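# Six arms sort blocks onto tiles of matching colour

## Task

Get every block resting with one full face on a tile that matches its colour, with no tile holding more than one block. A block only counts if it stays there without any robot supporting it, and at the end every gripper must have released its block and moved away.

## Robot and tools

Setup: six identical i2rt Big YAM arms, named arm1 to arm6, each with six revolute joints, a two-finger gripper and a wrist camera. Two fixed room cameras, room_a and room_b, watch the scene. With joints 1 and 6 at zero and the hand held level facing forward, the wrist camera rides above the hand and looks toward the fingertips. Reach is roughly 1.0 m from the joint1 axis. Joints move at different speeds, so the hand can sweep a wide path between two postures.

Frames: one shared scene frame, origin on the floor, +z up. The point called hand sits midway between the fingertips; its z axis runs along the fingers and the fingers close along its y axis. Hand positions depend on each arm's true foot placement, which is never printed, so judge placement from the cameras rather than computed coordinates.

execute_actions(actions, cameras): actions is a list holding one action or nothing. An action is an object keyed by arm name ("arm1" to "arm6"); each arm's value holds "joints", an object of absolute joint targets by name (never offsets). Names and ranges: joint1_rad -2.879 to 2.879 rad (base yaw, positive counter-clockwise seen from above, 0 points the way the foot faces); joint2_rad 0 to 3.141 (shoulder, 0 has the upper arm back and roughly flat, increasing lifts it up and over to the front); joint3_rad 0 to 3.019 (elbow, 0 folded, increasing opens); joint4_rad -1.692 to 1.57 (hand pitch, positive tips fingers up); joint5_rad -1.57 to 1.57 (hand sideways swing, positive to the arm's right); joint6_rad -2.094 to 2.094 (hand roll, positive clockwise viewed from behind the hand); gripper_m 0 to 0.093 metres, the fingertip gap. Done tolerances are ±0.045, ±0.14, ±0.09, ±0.055, ±0.03, ±0.035 rad and ±0.003 m. You may include any subset of arms and joints; all named motions start at once and may finish at different times. Omitted joints keep pushing toward whatever target they last had. An action lasts at most 15 s. Any unknown key or out-of-range number rejects the entire call and nothing moves. cameras picks which images come back: omitted, null or ["all"] gives every camera, [] gives none; choices are the six armN_cam_wrist names, room_a and room_b. Result: per-robot state including joint_positions, joint_status and on_its_own, plus a pictures line listing camera order for the images.

wait(seconds): 0 to 10 s, commands nothing, returns the same state and images as an empty action.

zoom_image(camera, region): region is [x0, y0, x1, y1] in pixels of that camera's latest full image, origin top-left, at most 504 by 504; gives a finer view. Only cameras in the newest result can be zoomed.

read_manual(section): returns URDF licence text only; no motion.

finished_scene(scene): closes the numbered scene for good and reports success; the next scene's task arrives in its result. Call it only once blocks are settled and grippers are open and clear.

Reading joint_status: "off_target" means the joint stopped short and may still be pressing. "contact_stop" or "time_out" means it gave up its target and holds its resting spot; after time_out, though, it may keep a target within 0.375, 0.375, 0.113, 0.225, 0.075, 0.3 rad (joints 1 to 6) of where it stands and continue pushing, listed in on_its_own, moving there by itself if freed. To relieve such pushing, command the joint's reported position. "joint command not followed" (often with a cause line) means a self- or inter-arm clearance check blocked that arm's joint targets; its gripper target still runs, the blocked joints read "not_followed", and the arm may retry them on later actions until you send passable targets. An empty call never shows this line. In on_its_own, "held at" is the held target, not the actual angle. A very small change from the current reading may produce no motion. A joint carrying a load may slowly sag.

Hazards: the arm does not halt on contact and can press hard. A hard squeeze between two robots fails the task at once; hard hits may too, and nothing in the state reports arm-to-arm contact. The clearance check can react late and ignores fingers, gripper housings and wrist cameras. Objects touching robots are fine. Arms run independently. Knocking anything off the work area or to the floor fails the task. Loose objects may occasionally get nudged by something. Avoid drops, slips, slams and heavy pushing.

Heat: holding loads or pushing warms motors, even while you deliberate. A MOTOR HOT line appears from 85 °C; at 100 °C an OVER-TEMPERATURE FAULT stops that arm, which goes limp and falls until cooled, and its untouched keys read "limit_stop_at_motor_heat" (resend targets; the gap to target does not imply contact). Some heat carries into later scenes. The simulation keeps running while you write replies; robots hold the last command meanwhile. Fewer, quicker motions are better.

Each tool is called after "Emit:" by a JSON object that holds its "method" and its "body", one argument or row to a line.

## Session

Emit:
{"method": "execute_actions", "body": {
  "actions": []
}}

Scene clock: 0.00 s.
Motor temperatures (°C, as the motors report them): arm1=[16 16 20 16 18 18] | arm2=[17 18 18 14 16 16] | arm3=[15 16 18 15 16 18] | arm4=[17 17 19 17 16 15] | arm5=[18 18 19 16 16 15] | arm6=[16 15 20 17 14 17]
arm1.joint_positions: joint1_rad=+0.720 joint2_rad=+0.655 joint3_rad=+1.666 joint4_rad=-1.604 joint5_rad=+0.278 joint6_rad=-0.668 gripper_m=+0.095
arm1.joint_status: not commanded
arm1.hand: x=+0.1430 y=+0.3707 z=+1.3115 quat_wxyz=(-0.389, +0.198, -0.855, +0.279) (m; scene frame)
arm2.joint_positions: joint1_rad=+0.858 joint2_rad=+0.595 joint3_rad=+1.544 joint4_rad=-1.417 joint5_rad=-0.220 joint6_rad=+0.169 gripper_m=+0.095
arm2.joint_status: not commanded
arm2.hand: x=-1.3579 y=+0.0900 z=+1.3324 quat_wxyz=(+0.092, +0.843, -0.089, -0.522) (m; scene frame)
arm3.joint_positions: joint1_rad=-0.426 joint2_rad=+0.457 joint3_rad=+1.627 joint4_rad=-1.594 joint5_rad=-0.030 joint6_rad=+0.218 gripper_m=+0.094
arm3.joint_status: not commanded
arm3.hand: x=+0.9235 y=-0.4024 z=+1.3045 quat_wxyz=(-0.495, +0.135, -0.831, -0.215) (m; scene frame)
arm4.joint_positions: joint1_rad=-0.314 joint2_rad=+0.347 joint3_rad=+1.698 joint4_rad=-1.462 joint5_rad=-0.048 joint6_rad=-0.267 gripper_m=+0.095
arm4.joint_status: not commanded
arm4.hand: x=+0.4456 y=+1.5346 z=+1.3899 quat_wxyz=(-0.653, +0.044, -0.744, +0.134) (m; scene frame)
arm5.joint_positions: joint1_rad=+0.670 joint2_rad=+0.547 joint3_rad=+1.587 joint4_rad=-1.201 joint5_rad=+0.041 joint6_rad=+0.444 gripper_m=+0.094
arm5.joint_status: not commanded
arm5.hand: x=-2.2278 y=-0.6592 z=+1.3082 quat_wxyz=(+0.194, +0.759, -0.106, -0.612) (m; scene frame)
arm6.joint_positions: joint1_rad=-0.515 joint2_rad=+0.420 joint3_rad=+1.410 joint4_rad=-1.558 joint5_rad=-0.134 joint6_rad=-0.225 gripper_m=+0.094
arm6.joint_status: not commanded
arm6.hand: x=+2.0728 y=-0.9072 z=+1.2046 quat_wxyz=(-0.473, +0.284, -0.830, -0.088) (m; scene frame)
pictures: arm1_cam_wrist, arm2_cam_wrist, arm3_cam_wrist, arm4_cam_wrist, arm5_cam_wrist, arm6_cam_wrist, room_a, room_b
Images, in order (width x height): arm1_cam_wrist 504x504, arm2_cam_wrist 504x504, arm3_cam_wrist 504x504, arm4_cam_wrist 504x504, arm5_cam_wrist 504x504, arm6_cam_wrist 504x504, room_a 672x504, room_b 672x504.

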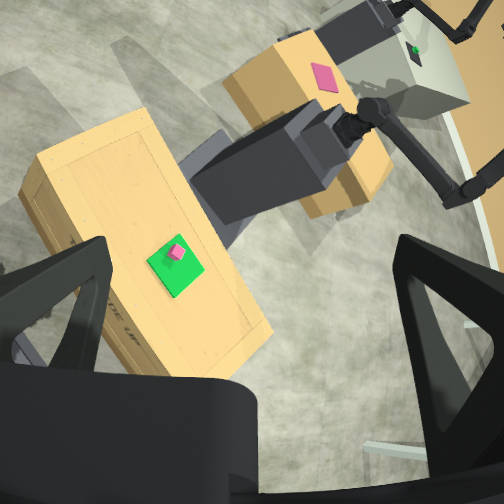

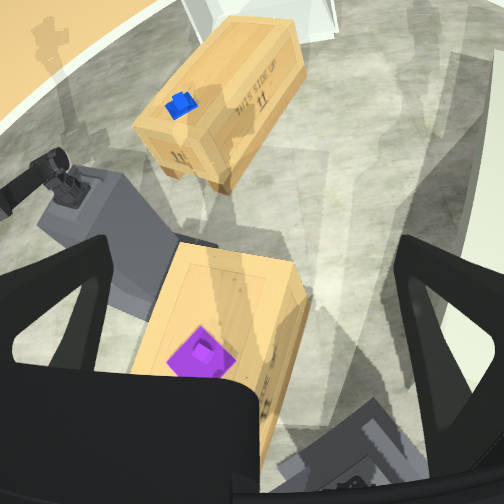

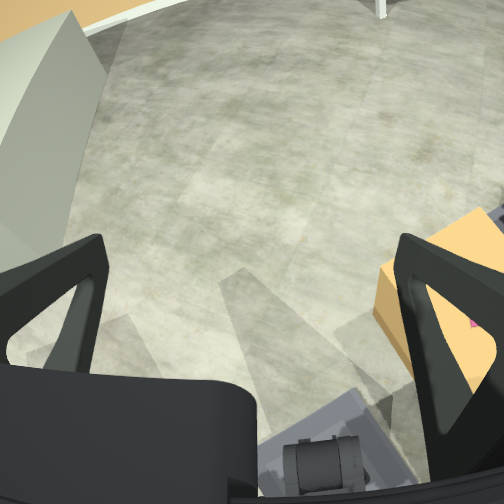

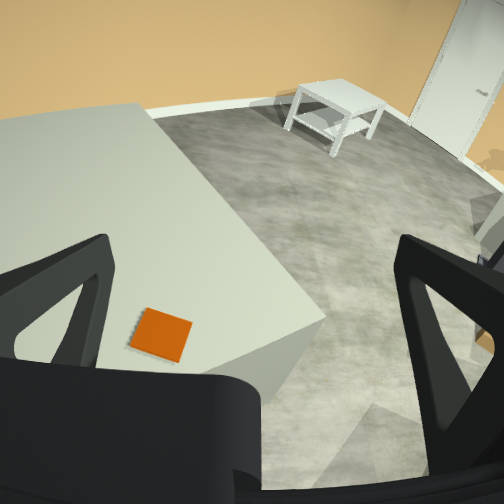

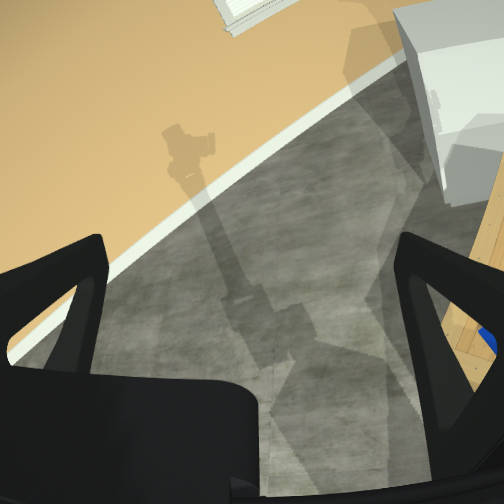

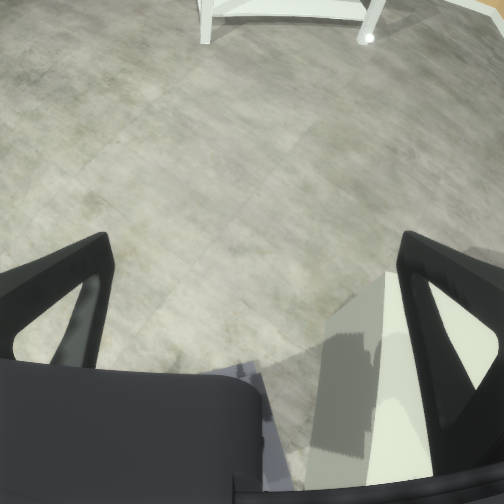

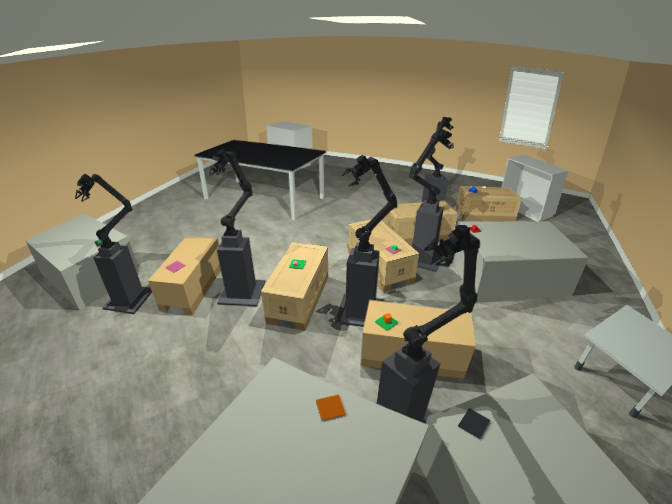

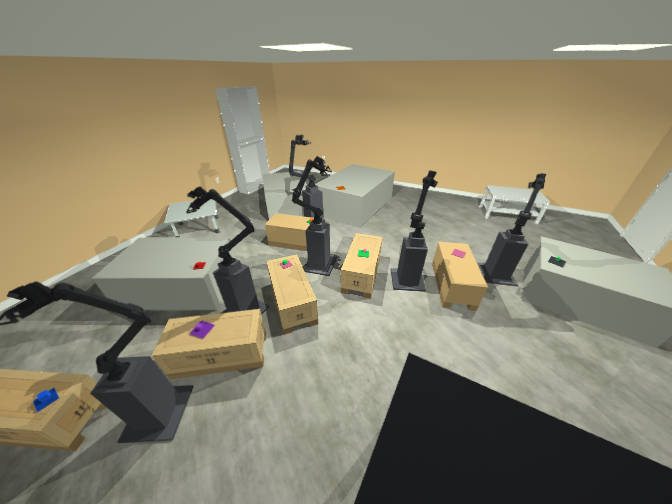

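Emit:
{"method": "execute_actions", "body": {
  "actions": [
    {"arm1":{"joints":{"joint1_rad":-2.1,"joint2_rad":2.12,"joint3_rad":1.36,"joint4_rad":-0.78,"joint5_rad":0,"joint6_rad":0}},"arm3":{"joints":{"joint1_rad":1.39,"joint2_rad":2.12,"joint3_rad":1.36,"joint4_rad":-0.78,"joint5_rad":0,"joint6_rad":0}},"arm4":{"joints":{"joint1_rad":-2.05,"joint2_rad":2.11,"joint3_rad":1.36,"joint4_rad":-0.78,"joint5_rad":0,"joint6_rad":0}},"arm6":{"joints":{"joint1_rad":-1.2,"joint2_rad":1.8,"joint3_rad":1.5,"joint4_rad":-1.26,"joint5_rad":0,"joint6_rad":0}}}
  ],
  "cameras": ["arm1_cam_wrist","arm3_cam_wrist","arm4_cam_wrist","arm6_cam_wrist","room_b"]
}}

Scene clock: 7.00 s.
Motor temperatures (°C, as the motors report them): arm1=[16 16 20 16 18 18] | arm2=[17 18 19 14 16 16] | arm3=[15 16 19 15 16 18] | arm4=[17 17 19 17 16 15] | arm5=[18 18 20 16 16 15] | arm6=[16 16 21 17 14 17]
arm1.joint_positions: joint1_rad=-2.111 joint2_rad=+2.132 joint3_rad=+1.366 joint4_rad=-0.782 joint5_rad=+0.000 joint6_rad=-0.006 gripper_m=+0.095
arm1.joint_status: all done
arm1.hand: x=-0.5651 y=+0.2950 z=+0.6131 quat_wxyz=(+0.001, -0.992, -0.126, +0.013) (m; scene frame)
arm2.joint_positions: joint1_rad=+0.858 joint2_rad=+0.595 joint3_rad=+1.544 joint4_rad=-1.417 joint5_rad=-0.220 joint6_rad=+0.169 gripper_m=+0.095
arm2.joint_status: not commanded
arm2.hand: x=-1.3579 y=+0.0900 z=+1.3324 quat_wxyz=(+0.092, +0.843, -0.089, -0.522) (m; scene frame)
arm3.joint_positions: joint1_rad=+1.399 joint2_rad=+2.127 joint3_rad=+1.351 joint4_rad=-0.786 joint5_rad=+0.000 joint6_rad=+0.010 gripper_m=+0.094
arm3.joint_status: all done
arm3.hand: x=+0.4516 y=-0.0504 z=+0.6076 quat_wxyz=(-0.003, +0.922, -0.388, -0.012) (m; scene frame)
arm4.joint_positions: joint1_rad=-2.060 joint2_rad=+2.118 joint3_rad=+1.348 joint4_rad=-0.783 joint5_rad=+0.000 joint6_rad=-0.008 gripper_m=+0.095
arm4.joint_status: all done
arm4.hand: x=+0.2285 y=+1.0117 z=+0.6284 quat_wxyz=(-0.005, -0.822, -0.570, +0.008) (m; scene frame)
arm5.joint_positions: joint1_rad=+0.670 joint2_rad=+0.547 joint3_rad=+1.587 joint4_rad=-1.201 joint5_rad=+0.041 joint6_rad=+0.444 gripper_m=+0.094
arm5.joint_status: not commanded
arm5.hand: x=-2.2278 y=-0.6592 z=+1.3082 quat_wxyz=(+0.194, +0.759, -0.106, -0.612) (m; scene frame)
arm6.joint_positions: joint1_rad=-1.204 joint2_rad=+1.777 joint3_rad=+1.501 joint4_rad=-1.267 joint5_rad=-0.002 joint6_rad=-0.008 gripper_m=+0.094
arm6.joint_status: all done
arm6.hand: x=+2.4790 y=-1.1485 z=+0.8084 quat_wxyz=(-0.014, -0.160, -0.987, +0.005) (m; scene frame)
pictures: arm1_cam_wrist, arm3_cam_wrist, arm4_cam_wrist, arm6_cam_wrist, room_b
Images, in order (width x height): arm1_cam_wrist 504x504, arm3_cam_wrist 504x504, arm4_cam_wrist 504x504, arm6_cam_wrist 504x504, room_b 672x504.

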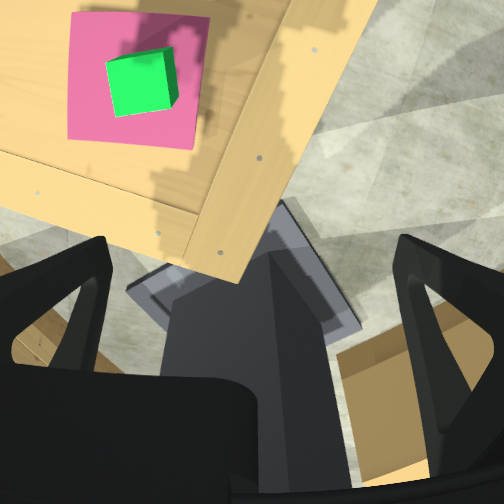

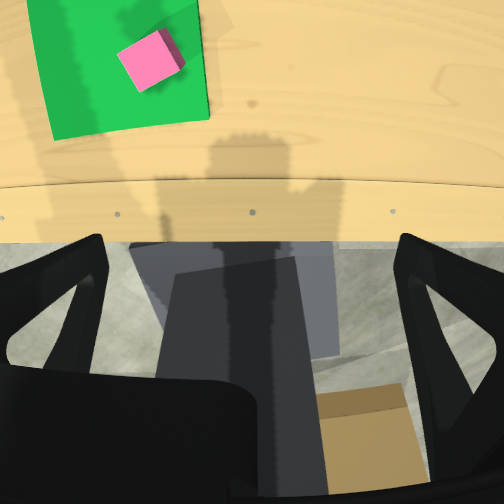

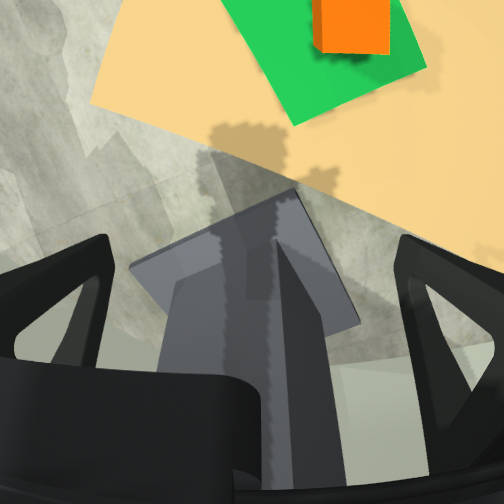

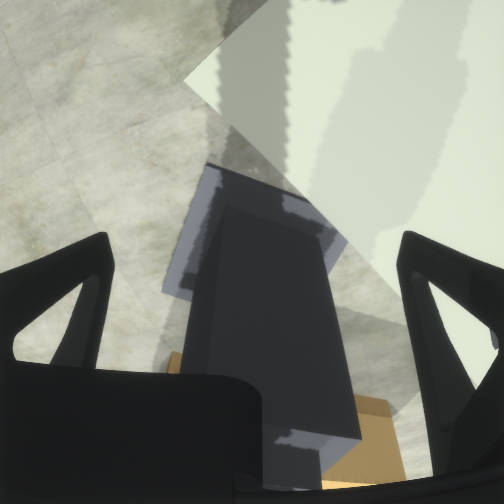

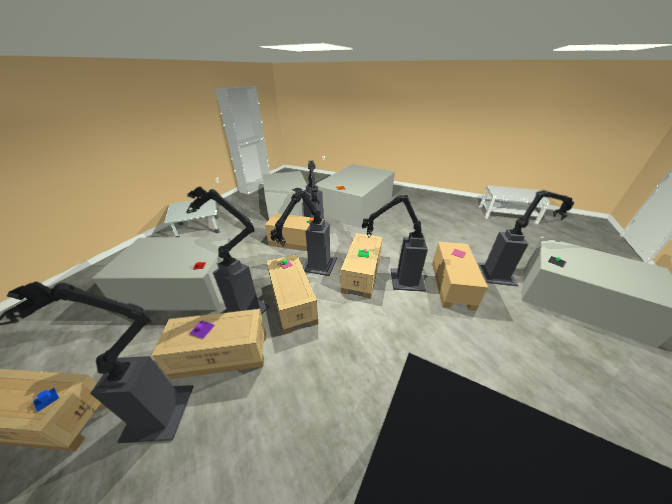

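Emit:
{"method": "execute_actions", "body": {
  "actions": [
    {"arm1":{"joints":{"joint1_rad":-1.965,"joint2_rad":2.425,"joint3_rad":1.46,"joint4_rad":-0.58,"joint6_rad":-0.07}},"arm3":{"joints":{"joint1_rad":1.52,"joint2_rad":2.43,"joint3_rad":1.495,"joint4_rad":-0.605,"joint6_rad":-0.44}},"arm4":{"joints":{"joint1_rad":-2.172,"joint2_rad":2.48,"joint3_rad":1.625,"joint4_rad":-0.67,"joint6_rad":-0.1}},"arm6":{"joints":{"joint1_rad":-1.38,"joint2_rad":2.068,"joint3_rad":1.81,"joint4_rad":-1.29}}}
  ],
  "cameras": ["arm1_cam_wrist","arm3_cam_wrist","arm4_cam_wrist","arm6_cam_wrist"]
}}

Scene clock: 12.60 s.
Motor temperatures (°C, as the motors report them): arm1=[16 17 21 16 18 18] | arm2=[17 18 20 15 16 16] | arm3=[15 17 20 15 16 18] | arm4=[17 18 20 17 16 15] | arm5=[18 18 20 16 16 15] | arm6=[16 16 22 17 14 17]
arm1.joint_positions: joint1_rad=-1.958 joint2_rad=+2.432 joint3_rad=+1.449 joint4_rad=-0.591 joint5_rad=+0.000 joint6_rad=-0.062 gripper_m=+0.095
arm1.joint_status: all done
arm1.hand: x=-0.5413 y=+0.2125 z=+0.4707 quat_wxyz=(+0.003, -0.973, -0.229, +0.000) (m; scene frame)
arm2.joint_positions: joint1_rad=+0.858 joint2_rad=+0.595 joint3_rad=+1.544 joint4_rad=-1.417 joint5_rad=-0.220 joint6_rad=+0.169 gripper_m=+0.095
arm2.joint_status: not commanded
arm2.hand: x=-1.3579 y=+0.0900 z=+1.3324 quat_wxyz=(+0.092, +0.843, -0.089, -0.522) (m; scene frame)
arm3.joint_positions: joint1_rad=+1.527 joint2_rad=+2.439 joint3_rad=+1.478 joint4_rad=-0.613 joint5_rad=+0.000 joint6_rad=-0.428 gripper_m=+0.094
arm3.joint_status: all done
arm3.hand: x=+0.3884 y=-0.0916 z=+0.4694 quat_wxyz=(-0.003, +0.993, -0.115, -0.006) (m; scene frame)
arm4.joint_positions: joint1_rad=-2.181 joint2_rad=+2.501 joint3_rad=+1.602 joint4_rad=-0.670 joint5_rad=+0.000 joint6_rad=-0.090 gripper_m=+0.095
arm4.joint_status: all done
arm4.hand: x=+0.1444 y=+0.9965 z=+0.4792 quat_wxyz=(+0.000, -0.833, -0.553, +0.001) (m; scene frame)
arm5.joint_positions: joint1_rad=+0.670 joint2_rad=+0.547 joint3_rad=+1.587 joint4_rad=-1.201 joint5_rad=+0.041 joint6_rad=+0.444 gripper_m=+0.094
arm5.joint_status: not commanded
arm5.hand: x=-2.2278 y=-0.6592 z=+1.3082 quat_wxyz=(+0.194, +0.759, -0.106, -0.612) (m; scene frame)
arm6.joint_positions: joint1_rad=-1.383 joint2_rad=+2.050 joint3_rad=+1.763 joint4_rad=-1.280 joint5_rad=-0.001 joint6_rad=-0.007 gripper_m=+0.094
arm6.joint_status: all done
arm6.hand: x=+2.5124 y=-1.2783 z=+0.7531 quat_wxyz=(-0.002, -0.249, -0.969, +0.004) (m; scene frame)
pictures: arm1_cam_wrist, arm3_cam_wrist, arm4_cam_wrist, arm6_cam_wrist
Images, in order (width x height): arm1_cam_wrist 504x504, arm3_cam_wrist 504x504, arm4_cam_wrist 504x504, arm6_cam_wrist 504x504.

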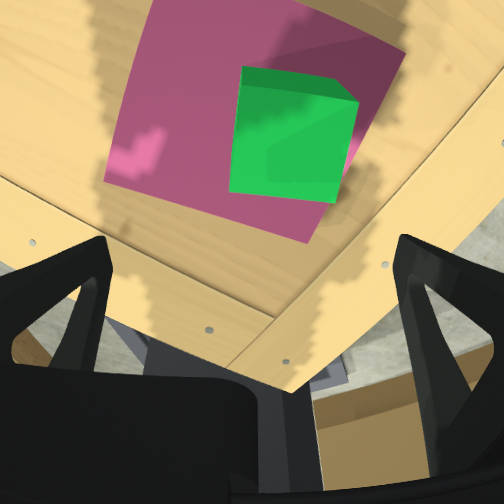

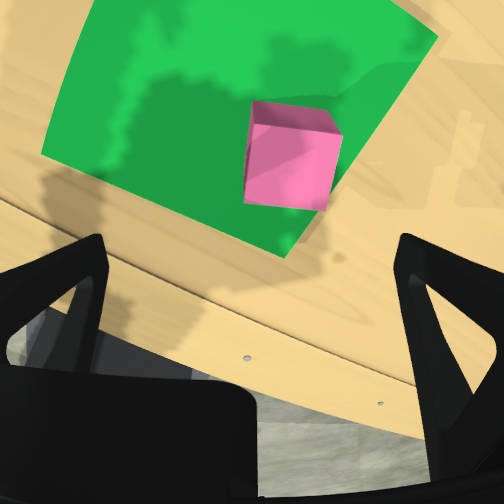

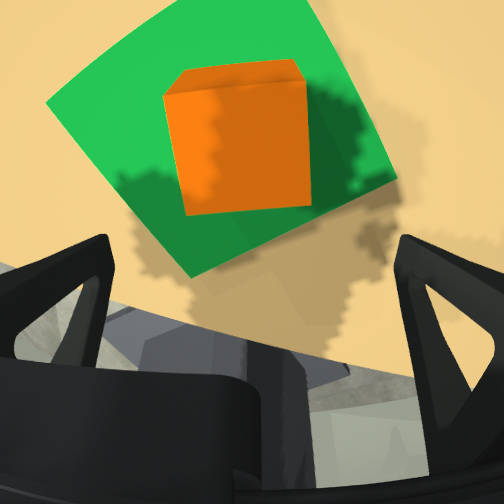

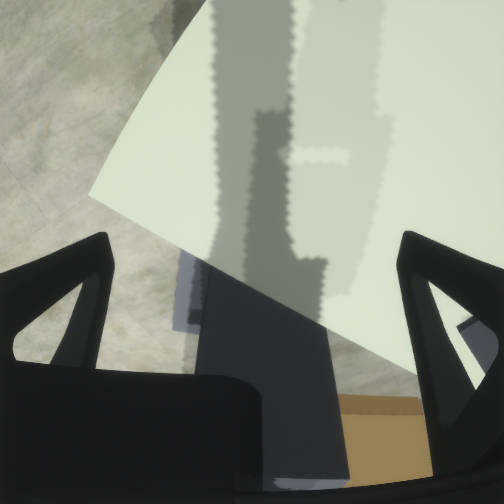

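Emit:
{"method": "execute_actions", "body": {
  "actions": [
    {"arm1":{"joints":{"joint1_rad":-1.995,"joint2_rad":2.6,"joint3_rad":1.585,"joint4_rad":-0.53,"joint6_rad":0.05}},"arm3":{"joints":{"joint1_rad":1.495,"joint2_rad":2.6,"joint3_rad":1.61,"joint4_rad":-0.55,"joint6_rad":-0.33}},"arm4":{"joints":{"joint1_rad":-2.165,"joint2_rad":2.64,"joint3_rad":1.757,"joint4_rad":-0.645,"joint6_rad":-0.18}},"arm6":{"joints":{"joint1_rad":-2.1,"joint2_rad":1.85,"joint3_rad":1.5,"joint4_rad":-1.2}}}
  ],
  "cameras": ["arm1_cam_wrist","arm3_cam_wrist","arm4_cam_wrist","arm6_cam_wrist"]
}}

Scene clock: 16.50 s.
Motor temperatures (°C, as the motors report them): arm1=[16 18 21 16 18 18] | arm2=[17 18 20 15 16 16] | arm3=[15 18 20 15 16 18] | arm4=[17 19 20 17 16 15] | arm5=[18 18 21 16 16 15] | arm6=[16 17 22 17 14 17]
arm1.joint_positions: joint1_rad=-1.991 joint2_rad=+2.611 joint3_rad=+1.569 joint4_rad=-0.535 joint5_rad=+0.000 joint6_rad=+0.042 gripper_m=+0.095
arm1.joint_status: all done
arm1.hand: x=-0.5574 y=+0.2266 z=+0.3968 quat_wxyz=(+0.002, -0.987, -0.162, -0.001) (m; scene frame)
arm2.joint_positions: joint1_rad=+0.858 joint2_rad=+0.595 joint3_rad=+1.544 joint4_rad=-1.417 joint5_rad=-0.220 joint6_rad=+0.169 gripper_m=+0.095
arm2.joint_status: not commanded
arm2.hand: x=-1.3579 y=+0.0900 z=+1.3324 quat_wxyz=(+0.092, +0.843, -0.089, -0.522) (m; scene frame)
arm3.joint_positions: joint1_rad=+1.498 joint2_rad=+2.600 joint3_rad=+1.600 joint4_rad=-0.557 joint5_rad=-0.002 joint6_rad=-0.342 gripper_m=+0.094
arm3.joint_status: all done
arm3.hand: x=+0.3834 y=-0.0665 z=+0.4056 quat_wxyz=(-0.006, +0.985, -0.172, -0.014) (m; scene frame)
arm4.joint_positions: joint1_rad=-2.175 joint2_rad=+2.642 joint3_rad=+1.738 joint4_rad=-0.648 joint5_rad=+0.000 joint6_rad=-0.170 gripper_m=+0.095
arm4.joint_status: all done
arm4.hand: x=+0.1366 y=+0.9742 z=+0.4276 quat_wxyz=(-0.004, -0.808, -0.589, +0.009) (m; scene frame)
arm5.joint_positions: joint1_rad=+0.670 joint2_rad=+0.547 joint3_rad=+1.587 joint4_rad=-1.201 joint5_rad=+0.041 joint6_rad=+0.444 gripper_m=+0.094
arm5.joint_status: not commanded
arm5.hand: x=-2.2278 y=-0.6592 z=+1.3082 quat_wxyz=(+0.194, +0.759, -0.106, -0.612) (m; scene frame)
arm6.joint_positions: joint1_rad=-2.107 joint2_rad=+1.844 joint3_rad=+1.512 joint4_rad=-1.210 joint5_rad=+0.001 joint6_rad=-0.006 gripper_m=+0.094
arm6.joint_status: all done
arm6.hand: x=+2.1520 y=-1.4995 z=+0.7802 quat_wxyz=(-0.013, -0.576, -0.817, +0.012) (m; scene frame)
pictures: arm1_cam_wrist, arm3_cam_wrist, arm4_cam_wrist, arm6_cam_wrist
Images, in order (width x height): arm1_cam_wrist 504x504, arm3_cam_wrist 504x504, arm4_cam_wrist 504x504, arm6_cam_wrist 504x504.

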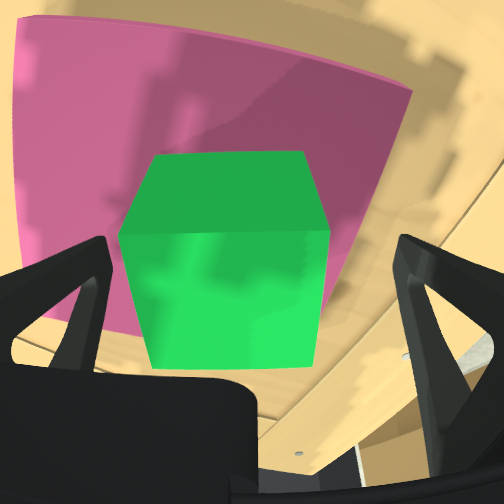

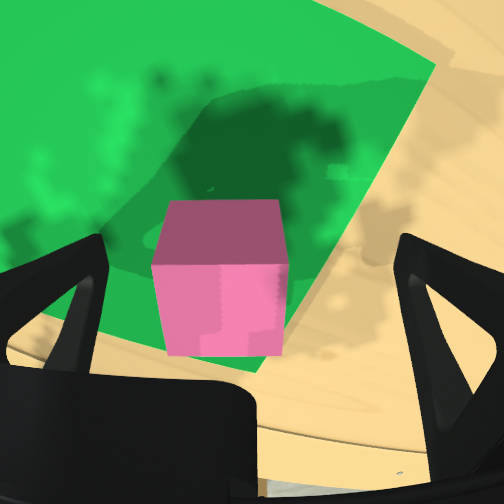

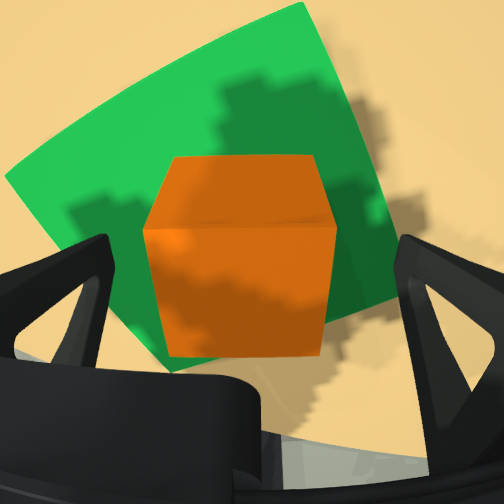

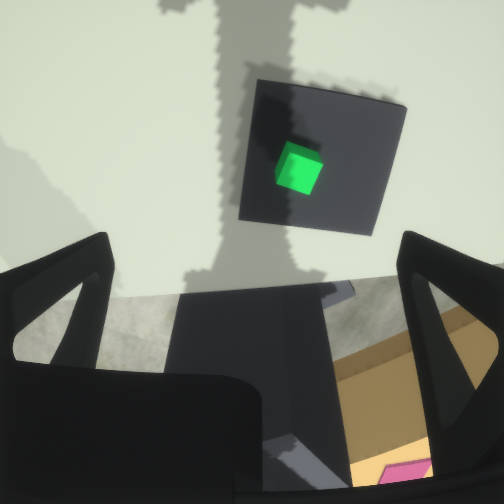

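Emit:
{"method": "execute_actions", "body": {
  "actions": [
    {"arm1":{"joints":{"joint1_rad":-1.97,"joint3_rad":1.54,"joint4_rad":-0.495}},"arm3":{"joints":{"joint2_rad":2.57,"joint3_rad":1.535,"joint4_rad":-0.52}},"arm4":{"joints":{"joint2_rad":2.67,"joint3_rad":1.70,"joint4_rad":-0.6}},"arm6":{"joints":{"joint1_rad":-2.19,"joint2_rad":1.92,"joint3_rad":1.135,"joint4_rad":-0.785,"joint6_rad":0.3}}}
  ],
  "cameras": ["arm1_cam_wrist","arm3_cam_wrist","arm4_cam_wrist","arm6_cam_wrist"]
}}

Scene clock: 19.87 s.
Motor temperatures (°C, as the motors report them): arm1=[16 18 21 16 18 18] | arm2=[17 18 20 15 16 16] | arm3=[15 19 20 15 16 18] | arm4=[17 19 20 17 16 15] | arm5=[18 18 21 16 16 15] | arm6=[16 17 22 17 14 17]
arm1.joint_positions: joint1_rad=-1.984 joint2_rad=+2.607 joint3_rad=+1.549 joint4_rad=-0.507 joint5_rad=-0.001 joint6_rad=+0.043 gripper_m=+0.095
arm1.joint_status: all done
arm1.hand: x=-0.5531 y=+0.2242 z=+0.3950 quat_wxyz=(+0.001, -0.986, -0.164, +0.004) (m; scene frame)
arm2.joint_positions: joint1_rad=+0.858 joint2_rad=+0.595 joint3_rad=+1.544 joint4_rad=-1.417 joint5_rad=-0.220 joint6_rad=+0.169 gripper_m=+0.095
arm2.joint_status: not commanded
arm2.hand: x=-1.3579 y=+0.0900 z=+1.3324 quat_wxyz=(+0.092, +0.843, -0.089, -0.522) (m; scene frame)
arm3.joint_positions: joint1_rad=+1.498 joint2_rad=+2.579 joint3_rad=+1.534 joint4_rad=-0.535 joint5_rad=-0.002 joint6_rad=-0.342 gripper_m=+0.094
arm3.joint_status: all done
arm3.hand: x=+0.4012 y=-0.0811 z=+0.4042 quat_wxyz=(+0.000, +0.985, -0.172, -0.004) (m; scene frame)
arm4.joint_positions: joint1_rad=-2.175 joint2_rad=+2.660 joint3_rad=+1.696 joint4_rad=-0.609 joint5_rad=+0.000 joint6_rad=-0.170 gripper_m=+0.095
arm4.joint_status: all done
arm4.hand: x=+0.1467 y=+0.9935 z=+0.4072 quat_wxyz=(+0.001, -0.808, -0.589, -0.001) (m; scene frame)
arm5.joint_positions: joint1_rad=+0.670 joint2_rad=+0.547 joint3_rad=+1.587 joint4_rad=-1.201 joint5_rad=+0.041 joint6_rad=+0.444 gripper_m=+0.094
arm5.joint_status: not commanded
arm5.hand: x=-2.2278 y=-0.6592 z=+1.3082 quat_wxyz=(+0.194, +0.759, -0.106, -0.612) (m; scene frame)
arm6.joint_positions: joint1_rad=-2.199 joint2_rad=+1.904 joint3_rad=+1.133 joint4_rad=-0.801 joint5_rad=+0.001 joint6_rad=+0.291 gripper_m=+0.094
arm6.joint_status: all done
arm6.hand: x=+2.0846 y=-1.4438 z=+0.6280 quat_wxyz=(-0.002, -0.723, -0.691, +0.003) (m; scene frame)
pictures: arm1_cam_wrist, arm3_cam_wrist, arm4_cam_wrist, arm6_cam_wrist
Images, in order (width x height): arm1_cam_wrist 504x504, arm3_cam_wrist 504x504, arm4_cam_wrist 504x504, arm6_cam_wrist 504x504.

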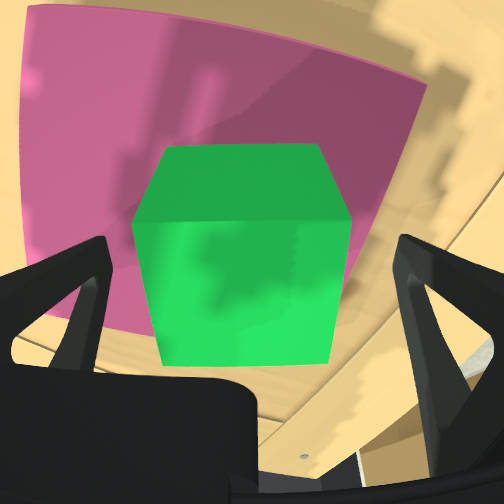

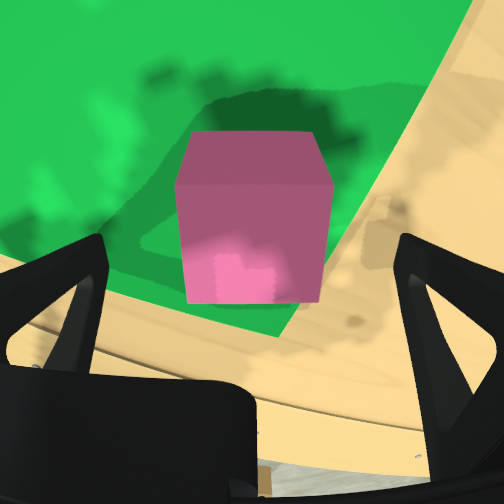

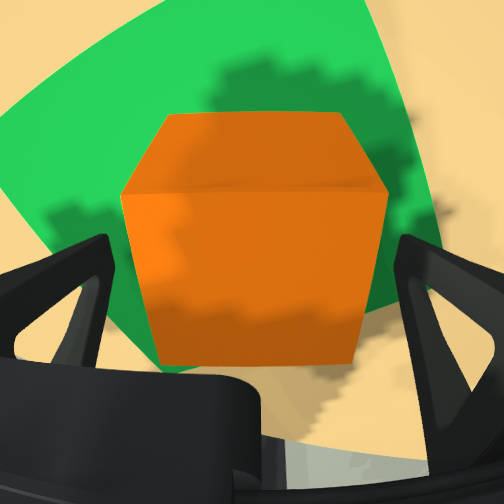

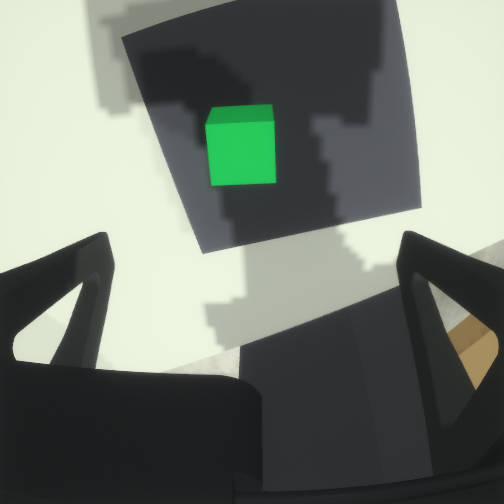

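Emit:
{"method": "execute_actions", "body": {
  "actions": [
    {"arm1":{"joints":{"joint2_rad":2.585,"joint3_rad":1.555}},"arm3":{"joints":{"joint3_rad":1.585,"joint4_rad":-0.555}},"arm4":{"joints":{"gripper_m":0.03}},"arm6":{"joints":{"joint1_rad":-2.17,"joint2_rad":2.075,"joint3_rad":1.095,"joint4_rad":-0.587,"joint6_rad":0.27}}}
  ],
  "cameras": ["arm1_cam_wrist","arm3_cam_wrist","arm6_cam_wrist"]
}}

Scene clock: 22.50 s.
Motor temperatures (°C, as the motors report them): arm1=[16 18 21 16 18 18] | arm2=[17 18 21 15 16 16] | arm3=[15 19 20 15 16 18] | arm4=[17 20 20 17 16 15] | arm5=[18 18 21 16 16 15] | arm6=[16 17 22 17 14 17]
arm1.joint_positions: joint1_rad=-1.984 joint2_rad=+2.601 joint3_rad=+1.549 joint4_rad=-0.507 joint5_rad=-0.001 joint6_rad=+0.043 gripper_m=+0.095
arm1.joint_status: all done
arm1.hand: x=-0.5552 y=+0.2231 z=+0.3979 quat_wxyz=(+0.001, -0.986, -0.164, +0.007) (m; scene frame)
arm2.joint_positions: joint1_rad=+0.858 joint2_rad=+0.595 joint3_rad=+1.544 joint4_rad=-1.417 joint5_rad=-0.220 joint6_rad=+0.169 gripper_m=+0.095
arm2.joint_status: not commanded
arm2.hand: x=-1.3579 y=+0.0900 z=+1.3324 quat_wxyz=(+0.092, +0.843, -0.089, -0.522) (m; scene frame)
arm3.joint_positions: joint1_rad=+1.498 joint2_rad=+2.579 joint3_rad=+1.561 joint4_rad=-0.542 joint5_rad=-0.002 joint6_rad=-0.342 gripper_m=+0.094
arm3.joint_status: all done
arm3.hand: x=+0.3903 y=-0.0722 z=+0.4098 quat_wxyz=(-0.005, +0.985, -0.172, -0.013) (m; scene frame)
arm4.joint_positions: joint1_rad=-2.175 joint2_rad=+2.660 joint3_rad=+1.696 joint4_rad=-0.609 joint5_rad=+0.000 joint6_rad=-0.171 gripper_m=+0.048
arm4.joint_status: gripper_m off_target (ended at +0.048, target +0.030)
arm4.hand: x=+0.1467 y=+0.9935 z=+0.4072 quat_wxyz=(+0.001, -0.808, -0.589, -0.001) (m; scene frame)
arm5.joint_positions: joint1_rad=+0.670 joint2_rad=+0.547 joint3_rad=+1.587 joint4_rad=-1.201 joint5_rad=+0.041 joint6_rad=+0.444 gripper_m=+0.094
arm5.joint_status: not commanded
arm5.hand: x=-2.2278 y=-0.6592 z=+1.3082 quat_wxyz=(+0.194, +0.759, -0.106, -0.612) (m; scene frame)
arm6.joint_positions: joint1_rad=-2.176 joint2_rad=+2.063 joint3_rad=+1.093 joint4_rad=-0.603 joint5_rad=+0.001 joint6_rad=+0.279 gripper_m=+0.094
arm6.joint_status: all done
arm6.hand: x=+2.0933 y=-1.4342 z=+0.5448 quat_wxyz=(-0.001, -0.711, -0.703, +0.003) (m; scene frame)
pictures: arm1_cam_wrist, arm3_cam_wrist, arm6_cam_wrist
Images, in order (width x height): arm1_cam_wrist 504x504, arm3_cam_wrist 504x504, arm6_cam_wrist 504x504.

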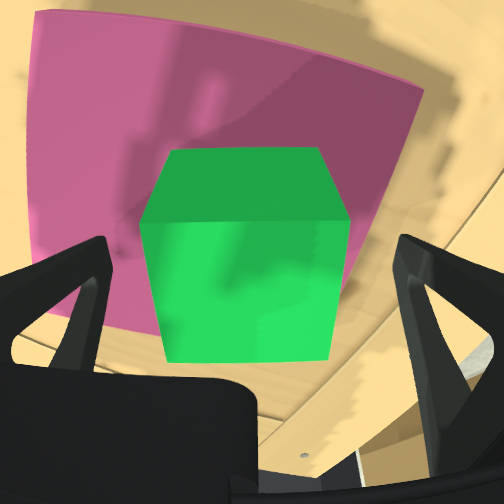

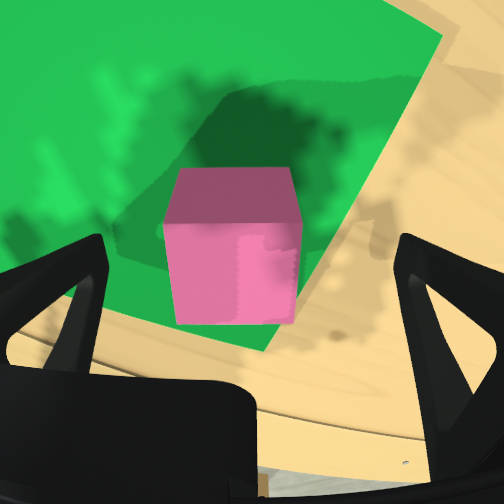

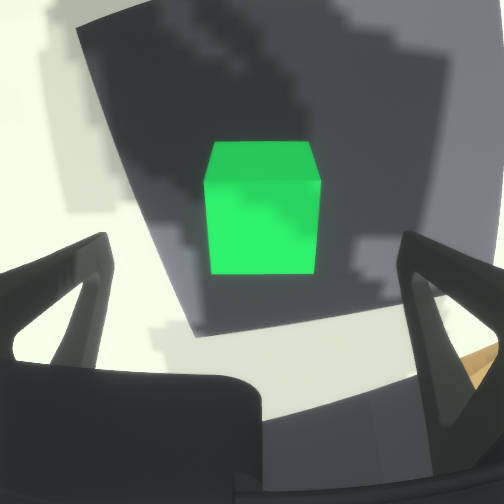

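Emit:
{"method": "execute_actions", "body": {
  "actions": [
    {"arm1":{"joints":{"gripper_m":0.025}},"arm3":{"joints":{"joint1_rad":1.52,"joint2_rad":2.6,"joint4_rad":-0.56}},"arm4":{"joints":{"joint2_rad":1.75,"joint3_rad":1.35,"joint4_rad":-1.15}},"arm6":{"joints":{"joint2_rad":2.13,"joint4_rad":-0.525}}}
  ],
  "cameras": ["arm1_cam_wrist","arm3_cam_wrist","arm6_cam_wrist"]
}}

Scene clock: 25.13 s.
Motor temperatures (°C, as the motors report them): arm1=[16 19 21 16 18 18] | arm2=[17 18 21 15 16 16] | arm3=[15 19 20 15 16 18] | arm4=[17 20 20 17 16 15] | arm5=[18 18 21 16 16 15] | arm6=[16 17 22 17 14 17]
arm1.joint_positions: joint1_rad=-1.983 joint2_rad=+2.601 joint3_rad=+1.549 joint4_rad=-0.507 joint5_rad=-0.001 joint6_rad=+0.044 gripper_m=+0.042
arm1.joint_status: gripper_m off_target (ended at +0.042, target +0.025)
arm1.hand: x=-0.5552 y=+0.2229 z=+0.3979 quat_wxyz=(+0.001, -0.986, -0.164, +0.007) (m; scene frame)
arm2.joint_positions: joint1_rad=+0.858 joint2_rad=+0.595 joint3_rad=+1.544 joint4_rad=-1.417 joint5_rad=-0.220 joint6_rad=+0.169 gripper_m=+0.095
arm2.joint_status: not commanded
arm2.hand: x=-1.3579 y=+0.0900 z=+1.3324 quat_wxyz=(+0.092, +0.843, -0.089, -0.522) (m; scene frame)
arm3.joint_positions: joint1_rad=+1.512 joint2_rad=+2.579 joint3_rad=+1.561 joint4_rad=-0.546 joint5_rad=-0.002 joint6_rad=-0.342 gripper_m=+0.094
arm3.joint_status: all done
arm3.hand: x=+0.3864 y=-0.0793 z=+0.4094 quat_wxyz=(-0.004, +0.986, -0.165, -0.011) (m; scene frame)
arm4.joint_positions: joint1_rad=-2.175 joint2_rad=+1.745 joint3_rad=+1.338 joint4_rad=-1.143 joint5_rad=+0.000 joint6_rad=-0.171 gripper_m=+0.048
arm4.joint_status: all done
arm4.hand: x=+0.1910 y=+1.0780 z=+0.8165 quat_wxyz=(-0.005, -0.808, -0.589, +0.010) (m; scene frame)
arm5.joint_positions: joint1_rad=+0.670 joint2_rad=+0.547 joint3_rad=+1.587 joint4_rad=-1.201 joint5_rad=+0.041 joint6_rad=+0.444 gripper_m=+0.094
arm5.joint_status: not commanded
arm5.hand: x=-2.2278 y=-0.6592 z=+1.3082 quat_wxyz=(+0.194, +0.759, -0.106, -0.612) (m; scene frame)
arm6.joint_positions: joint1_rad=-2.176 joint2_rad=+2.097 joint3_rad=+1.093 joint4_rad=-0.542 joint5_rad=+0.001 joint6_rad=+0.278 gripper_m=+0.094
arm6.joint_status: all done
arm6.hand: x=+2.0950 y=-1.4403 z=+0.5298 quat_wxyz=(-0.013, -0.711, -0.703, +0.010) (m; scene frame)
pictures: arm1_cam_wrist, arm3_cam_wrist, arm6_cam_wrist
Images, in order (width x height): arm1_cam_wrist 504x504, arm3_cam_wrist 504x504, arm6_cam_wrist 504x504.

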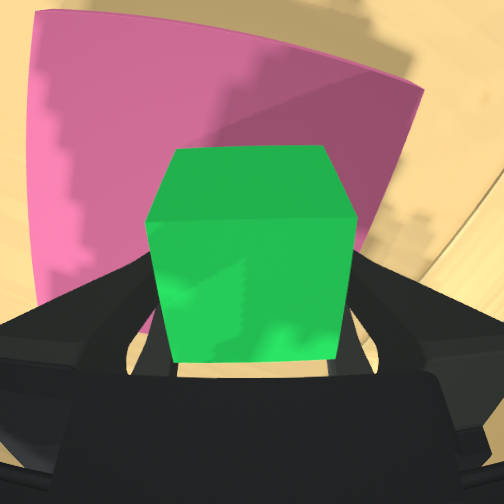

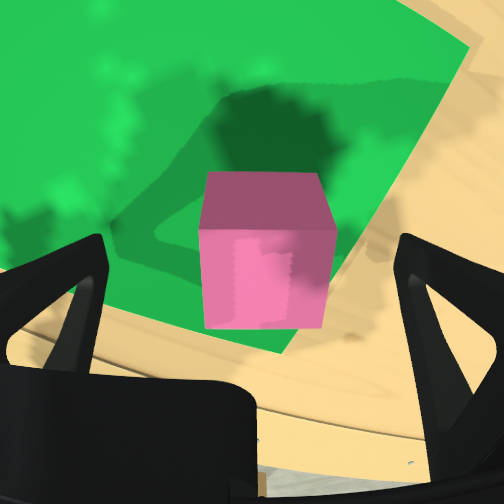

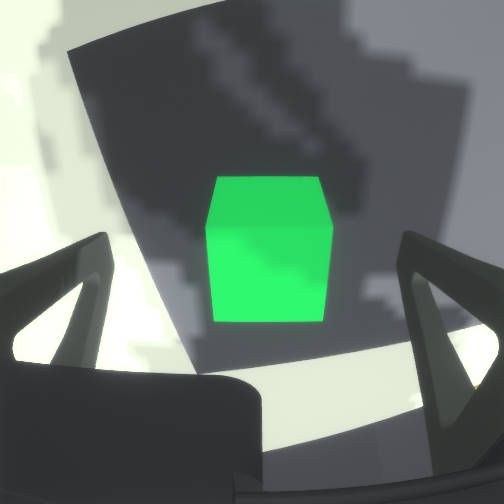

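Emit:
{"method": "execute_actions", "body": {
  "actions": [
    {"arm1":{"joints":{"joint2_rad":1.5,"joint3_rad":1.3,"joint4_rad":-1.35}},"arm3":{"joints":{"gripper_m":0.02}},"arm4":{"joints":{"joint1_rad":-0.15,"joint6_rad":0}},"arm6":{"joints":{"joint2_rad":2.155}}}
  ],
  "cameras": ["arm4_cam_wrist","arm3_cam_wrist","arm6_cam_wrist"]
}}

Scene clock: 28.13 s.
Motor temperatures (°C, as the motors report them): arm1=[16 19 21 16 18 18] | arm2=[17 18 21 15 16 16] | arm3=[15 19 20 15 16 18] | arm4=[17 20 21 17 16 15] | arm5=[18 18 21 16 16 15] | arm6=[16 17 22 17 14 17]
arm1.joint_positions: joint1_rad=-1.983 joint2_rad=+1.493 joint3_rad=+1.293 joint4_rad=-1.340 joint5_rad=-0.001 joint6_rad=+0.044 gripper_m=+0.042
arm1.joint_status: all done
arm1.hand: x=-0.4307 y=+0.2692 z=+0.8998 quat_wxyz=(-0.001, -0.986, -0.164, +0.016) (m; scene frame)
arm2.joint_positions: joint1_rad=+0.858 joint2_rad=+0.595 joint3_rad=+1.544 joint4_rad=-1.417 joint5_rad=-0.220 joint6_rad=+0.169 gripper_m=+0.095
arm2.joint_status: not commanded
arm2.hand: x=-1.3579 y=+0.0900 z=+1.3324 quat_wxyz=(+0.092, +0.843, -0.089, -0.522) (m; scene frame)
arm3.joint_positions: joint1_rad=+1.512 joint2_rad=+2.580 joint3_rad=+1.561 joint4_rad=-0.547 joint5_rad=-0.002 joint6_rad=-0.341 gripper_m=+0.031
arm3.joint_status: gripper_m off_target (ended at +0.031, target +0.020)
arm3.hand: x=+0.3867 y=-0.0794 z=+0.4091 quat_wxyz=(-0.004, +0.986, -0.165, -0.010) (m; scene frame)
arm4.joint_positions: joint1_rad=-0.143 joint2_rad=+1.753 joint3_rad=+1.338 joint4_rad=-1.143 joint5_rad=+0.000 joint6_rad=-0.010 gripper_m=+0.048
arm4.joint_status: all done
arm4.hand: x=+0.9379 y=+1.5190 z=+0.8125 quat_wxyz=(-0.007, -0.005, -1.000, +0.000) (m; scene frame)
arm5.joint_positions: joint1_rad=+0.670 joint2_rad=+0.547 joint3_rad=+1.587 joint4_rad=-1.201 joint5_rad=+0.041 joint6_rad=+0.444 gripper_m=+0.094
arm5.joint_status: not commanded
arm5.hand: x=-2.2278 y=-0.6592 z=+1.3082 quat_wxyz=(+0.194, +0.759, -0.106, -0.612) (m; scene frame)
arm6.joint_positions: joint1_rad=-2.176 joint2_rad=+2.120 joint3_rad=+1.093 joint4_rad=-0.540 joint5_rad=+0.001 joint6_rad=+0.278 gripper_m=+0.094
arm6.joint_status: all done
arm6.hand: x=+2.0933 y=-1.4344 z=+0.5191 quat_wxyz=(-0.004, -0.711, -0.704, +0.004) (m; scene frame)
pictures: arm3_cam_wrist, arm4_cam_wrist, arm6_cam_wrist
Images, in order (width x height): arm3_cam_wrist 504x504, arm4_cam_wrist 504x504, arm6_cam_wrist 504x504.

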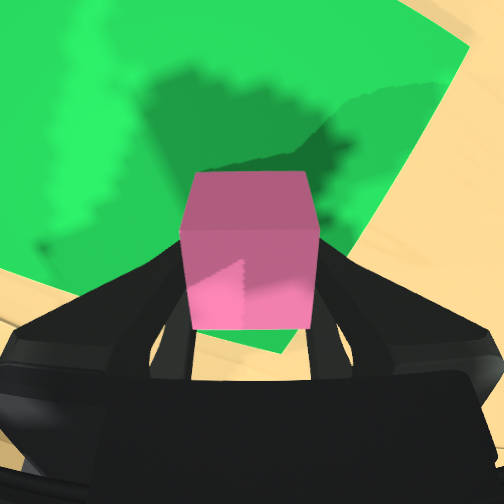

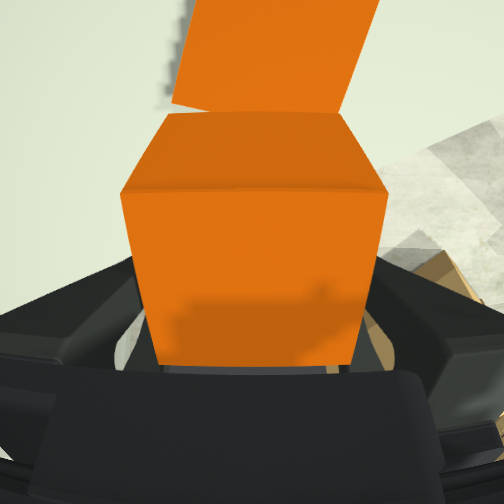

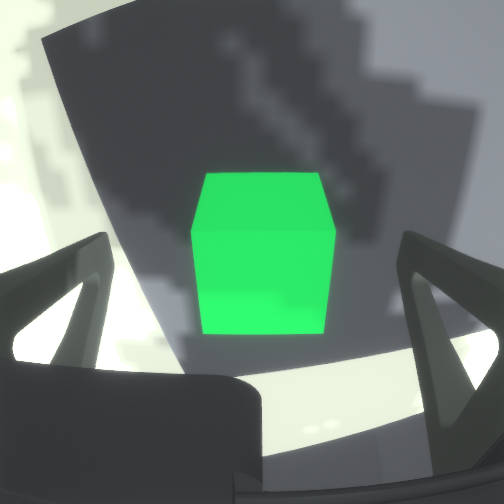

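Emit:
{"method": "execute_actions", "body": {
  "actions": [
    {"arm1":{"joints":{"joint1_rad":2.05,"joint2_rad":1.1,"joint3_rad":1.0,"joint4_rad":-1.45,"joint6_rad":0}},"arm3":{"joints":{"joint2_rad":1.7,"joint3_rad":1.3,"joint4_rad":-1.15}},"arm4":{"joints":{"joint1_rad":-0.172,"joint2_rad":1.995,"joint3_rad":1.315,"joint4_rad":-0.853,"joint6_rad":0.25}},"arm6":{"joints":{"gripper_m":0.02}}}
  ],
  "cameras": ["arm4_cam_wrist","arm6_cam_wrist"]
}}

Scene clock: 32.70 s.
Motor temperatures (°C, as the motors report them): arm1=[16 18 22 16 18 18] | arm2=[17 18 21 15 16 16] | arm3=[15 19 20 15 16 18] | arm4=[17 20 21 17 16 15] | arm5=[18 18 21 16 16 15] | arm6=[16 17 21 17 14 17]
arm1.joint_positions: joint1_rad=+2.045 joint2_rad=+1.104 joint3_rad=+1.006 joint4_rad=-1.440 joint5_rad=+0.000 joint6_rad=+0.007 gripper_m=+0.042
arm1.joint_status: all done
arm1.hand: x=+0.0728 y=+0.7161 z=+0.9244 quat_wxyz=(-0.013, +0.587, -0.810, -0.013) (m; scene frame)
arm2.joint_positions: joint1_rad=+0.858 joint2_rad=+0.595 joint3_rad=+1.544 joint4_rad=-1.417 joint5_rad=-0.220 joint6_rad=+0.169 gripper_m=+0.095
arm2.joint_status: not commanded
arm2.hand: x=-1.3579 y=+0.0900 z=+1.3324 quat_wxyz=(+0.092, +0.843, -0.089, -0.522) (m; scene frame)
arm3.joint_positions: joint1_rad=+1.512 joint2_rad=+1.693 joint3_rad=+1.291 joint4_rad=-1.136 joint5_rad=-0.002 joint6_rad=-0.341 gripper_m=+0.031
arm3.joint_status: all done
arm3.hand: x=+0.4589 y=-0.1361 z=+0.8067 quat_wxyz=(-0.010, +0.986, -0.166, -0.022) (m; scene frame)
arm4.joint_positions: joint1_rad=-0.165 joint2_rad=+2.022 joint3_rad=+1.292 joint4_rad=-0.862 joint5_rad=+0.000 joint6_rad=+0.240 gripper_m=+0.048
arm4.joint_status: all done
arm4.hand: x=+0.9547 y=+1.5072 z=+0.6623 quat_wxyz=(+0.011, -0.141, -0.990, +0.001) (m; scene frame)
arm5.joint_positions: joint1_rad=+0.670 joint2_rad=+0.547 joint3_rad=+1.587 joint4_rad=-1.201 joint5_rad=+0.041 joint6_rad=+0.444 gripper_m=+0.094
arm5.joint_status: not commanded
arm5.hand: x=-2.2278 y=-0.6592 z=+1.3082 quat_wxyz=(+0.194, +0.759, -0.106, -0.612) (m; scene frame)
arm6.joint_positions: joint1_rad=-2.176 joint2_rad=+2.120 joint3_rad=+1.093 joint4_rad=-0.540 joint5_rad=+0.001 joint6_rad=+0.278 gripper_m=+0.031
arm6.joint_status: gripper_m off_target (ended at +0.031, target +0.020)
arm6.hand: x=+2.0933 y=-1.4344 z=+0.5191 quat_wxyz=(-0.004, -0.711, -0.704, +0.004) (m; scene frame)
pictures: arm4_cam_wrist, arm6_cam_wrist
Images, in order (width x height): arm4_cam_wrist 504x504, arm6_cam_wrist 504x504.

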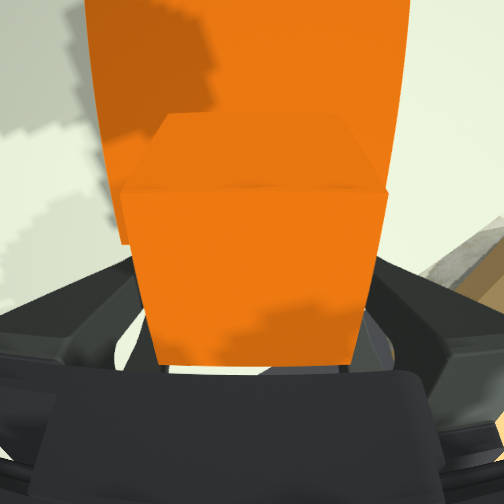

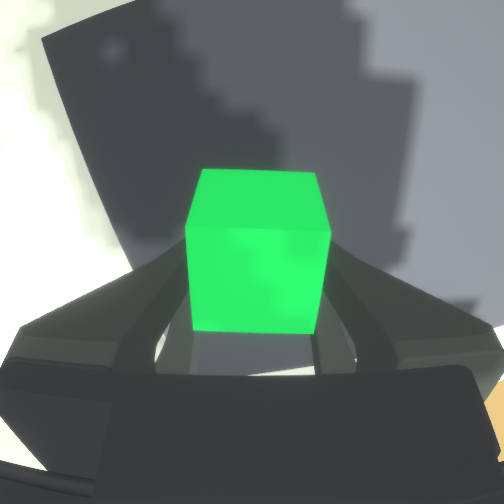

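Emit:
{"method": "execute_actions", "body": {
  "actions": [
    {"arm1":{"joints":{"joint1_rad":2.08,"joint2_rad":2.5,"joint3_rad":1.52,"joint4_rad":-0.56}},"arm3":{"joints":{"joint1_rad":-1.28,"joint2_rad":1.8,"joint4_rad":-1.06,"joint6_rad":0}},"arm4":{"joints":{"joint1_rad":-0.185,"joint2_rad":2.085,"joint3_rad":1.415,"joint4_rad":-0.862}},"arm6":{"joints":{"joint2_rad":1.1,"joint3_rad":1.0,"joint4_rad":-1.45}}}
  ],
  "cameras": ["arm1_cam_wrist","arm3_cam_wrist","arm4_cam_wrist"]
}}

Scene clock: 36.93 s.
Motor temperatures (°C, as the motors report them): arm1=[16 18 22 16 18 18] | arm2=[17 18 21 15 16 16] | arm3=[15 19 21 15 16 18] | arm4=[17 20 22 17 16 15] | arm5=[18 18 22 16 16 15] | arm6=[16 17 22 17 14 17]
arm1.joint_positions: joint1_rad=+2.070 joint2_rad=+2.510 joint3_rad=+1.502 joint4_rad=-0.572 joint5_rad=+0.000 joint6_rad=+0.007 gripper_m=+0.042
arm1.joint_status: all done
arm1.hand: x=+0.1392 y=+0.9778 z=+0.4388 quat_wxyz=(+0.004, +0.597, -0.802, +0.000) (m; scene frame)
arm2.joint_positions: joint1_rad=+0.858 joint2_rad=+0.595 joint3_rad=+1.544 joint4_rad=-1.417 joint5_rad=-0.220 joint6_rad=+0.169 gripper_m=+0.095
arm2.joint_status: not commanded
arm2.hand: x=-1.3579 y=+0.0900 z=+1.3324 quat_wxyz=(+0.092, +0.843, -0.089, -0.522) (m; scene frame)
arm3.joint_positions: joint1_rad=-1.286 joint2_rad=+1.815 joint3_rad=+1.291 joint4_rad=-1.063 joint5_rad=+0.000 joint6_rad=-0.010 gripper_m=+0.031
arm3.joint_status: all done
arm3.hand: x=+1.3229 y=-0.6088 z=+0.7324 quat_wxyz=(+0.016, -0.160, -0.987, -0.005) (m; scene frame)
arm4.joint_positions: joint1_rad=-0.175 joint2_rad=+2.080 joint3_rad=+1.378 joint4_rad=-0.863 joint5_rad=+0.000 joint6_rad=+0.240 gripper_m=+0.048
arm4.joint_status: all done
arm4.hand: x=+0.9860 y=+1.5001 z=+0.6568 quat_wxyz=(-0.003, -0.146, -0.989, +0.000) (m; scene frame)
arm5.joint_positions: joint1_rad=+0.670 joint2_rad=+0.547 joint3_rad=+1.587 joint4_rad=-1.201 joint5_rad=+0.041 joint6_rad=+0.444 gripper_m=+0.094
arm5.joint_status: not commanded
arm5.hand: x=-2.2278 y=-0.6592 z=+1.3082 quat_wxyz=(+0.194, +0.759, -0.106, -0.612) (m; scene frame)
arm6.joint_positions: joint1_rad=-2.176 joint2_rad=+1.104 joint3_rad=+0.988 joint4_rad=-1.435 joint5_rad=+0.001 joint6_rad=+0.278 gripper_m=+0.031
arm6.joint_status: all done
arm6.hand: x=+2.0462 y=-1.2582 z=+0.8817 quat_wxyz=(-0.010, -0.710, -0.704, +0.008) (m; scene frame)
pictures: arm1_cam_wrist, arm3_cam_wrist, arm4_cam_wrist
Images, in order (width x height): arm1_cam_wrist 504x504, arm3_cam_wrist 504x504, arm4_cam_wrist 504x504.

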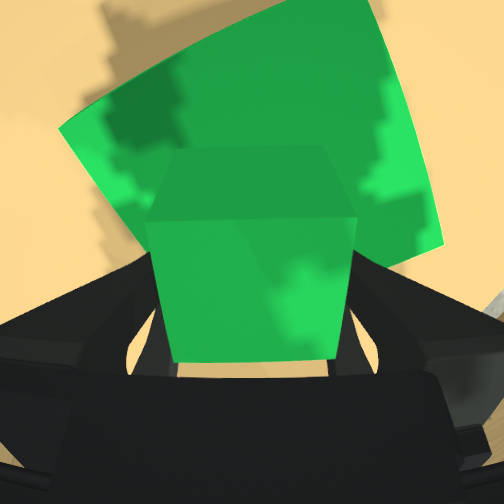

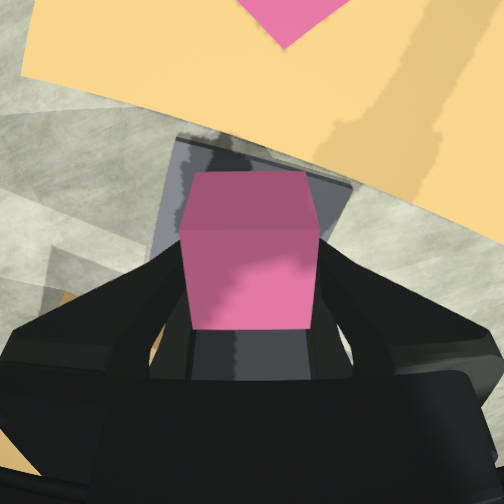

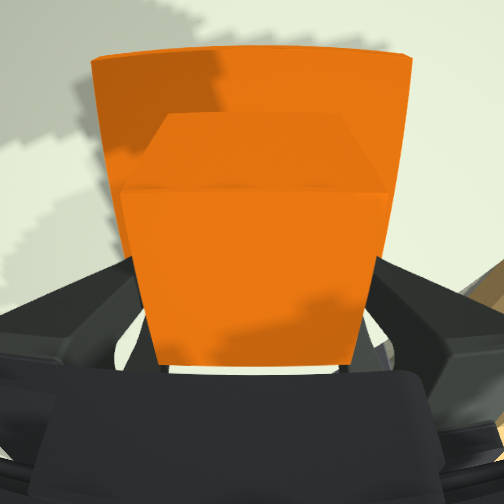

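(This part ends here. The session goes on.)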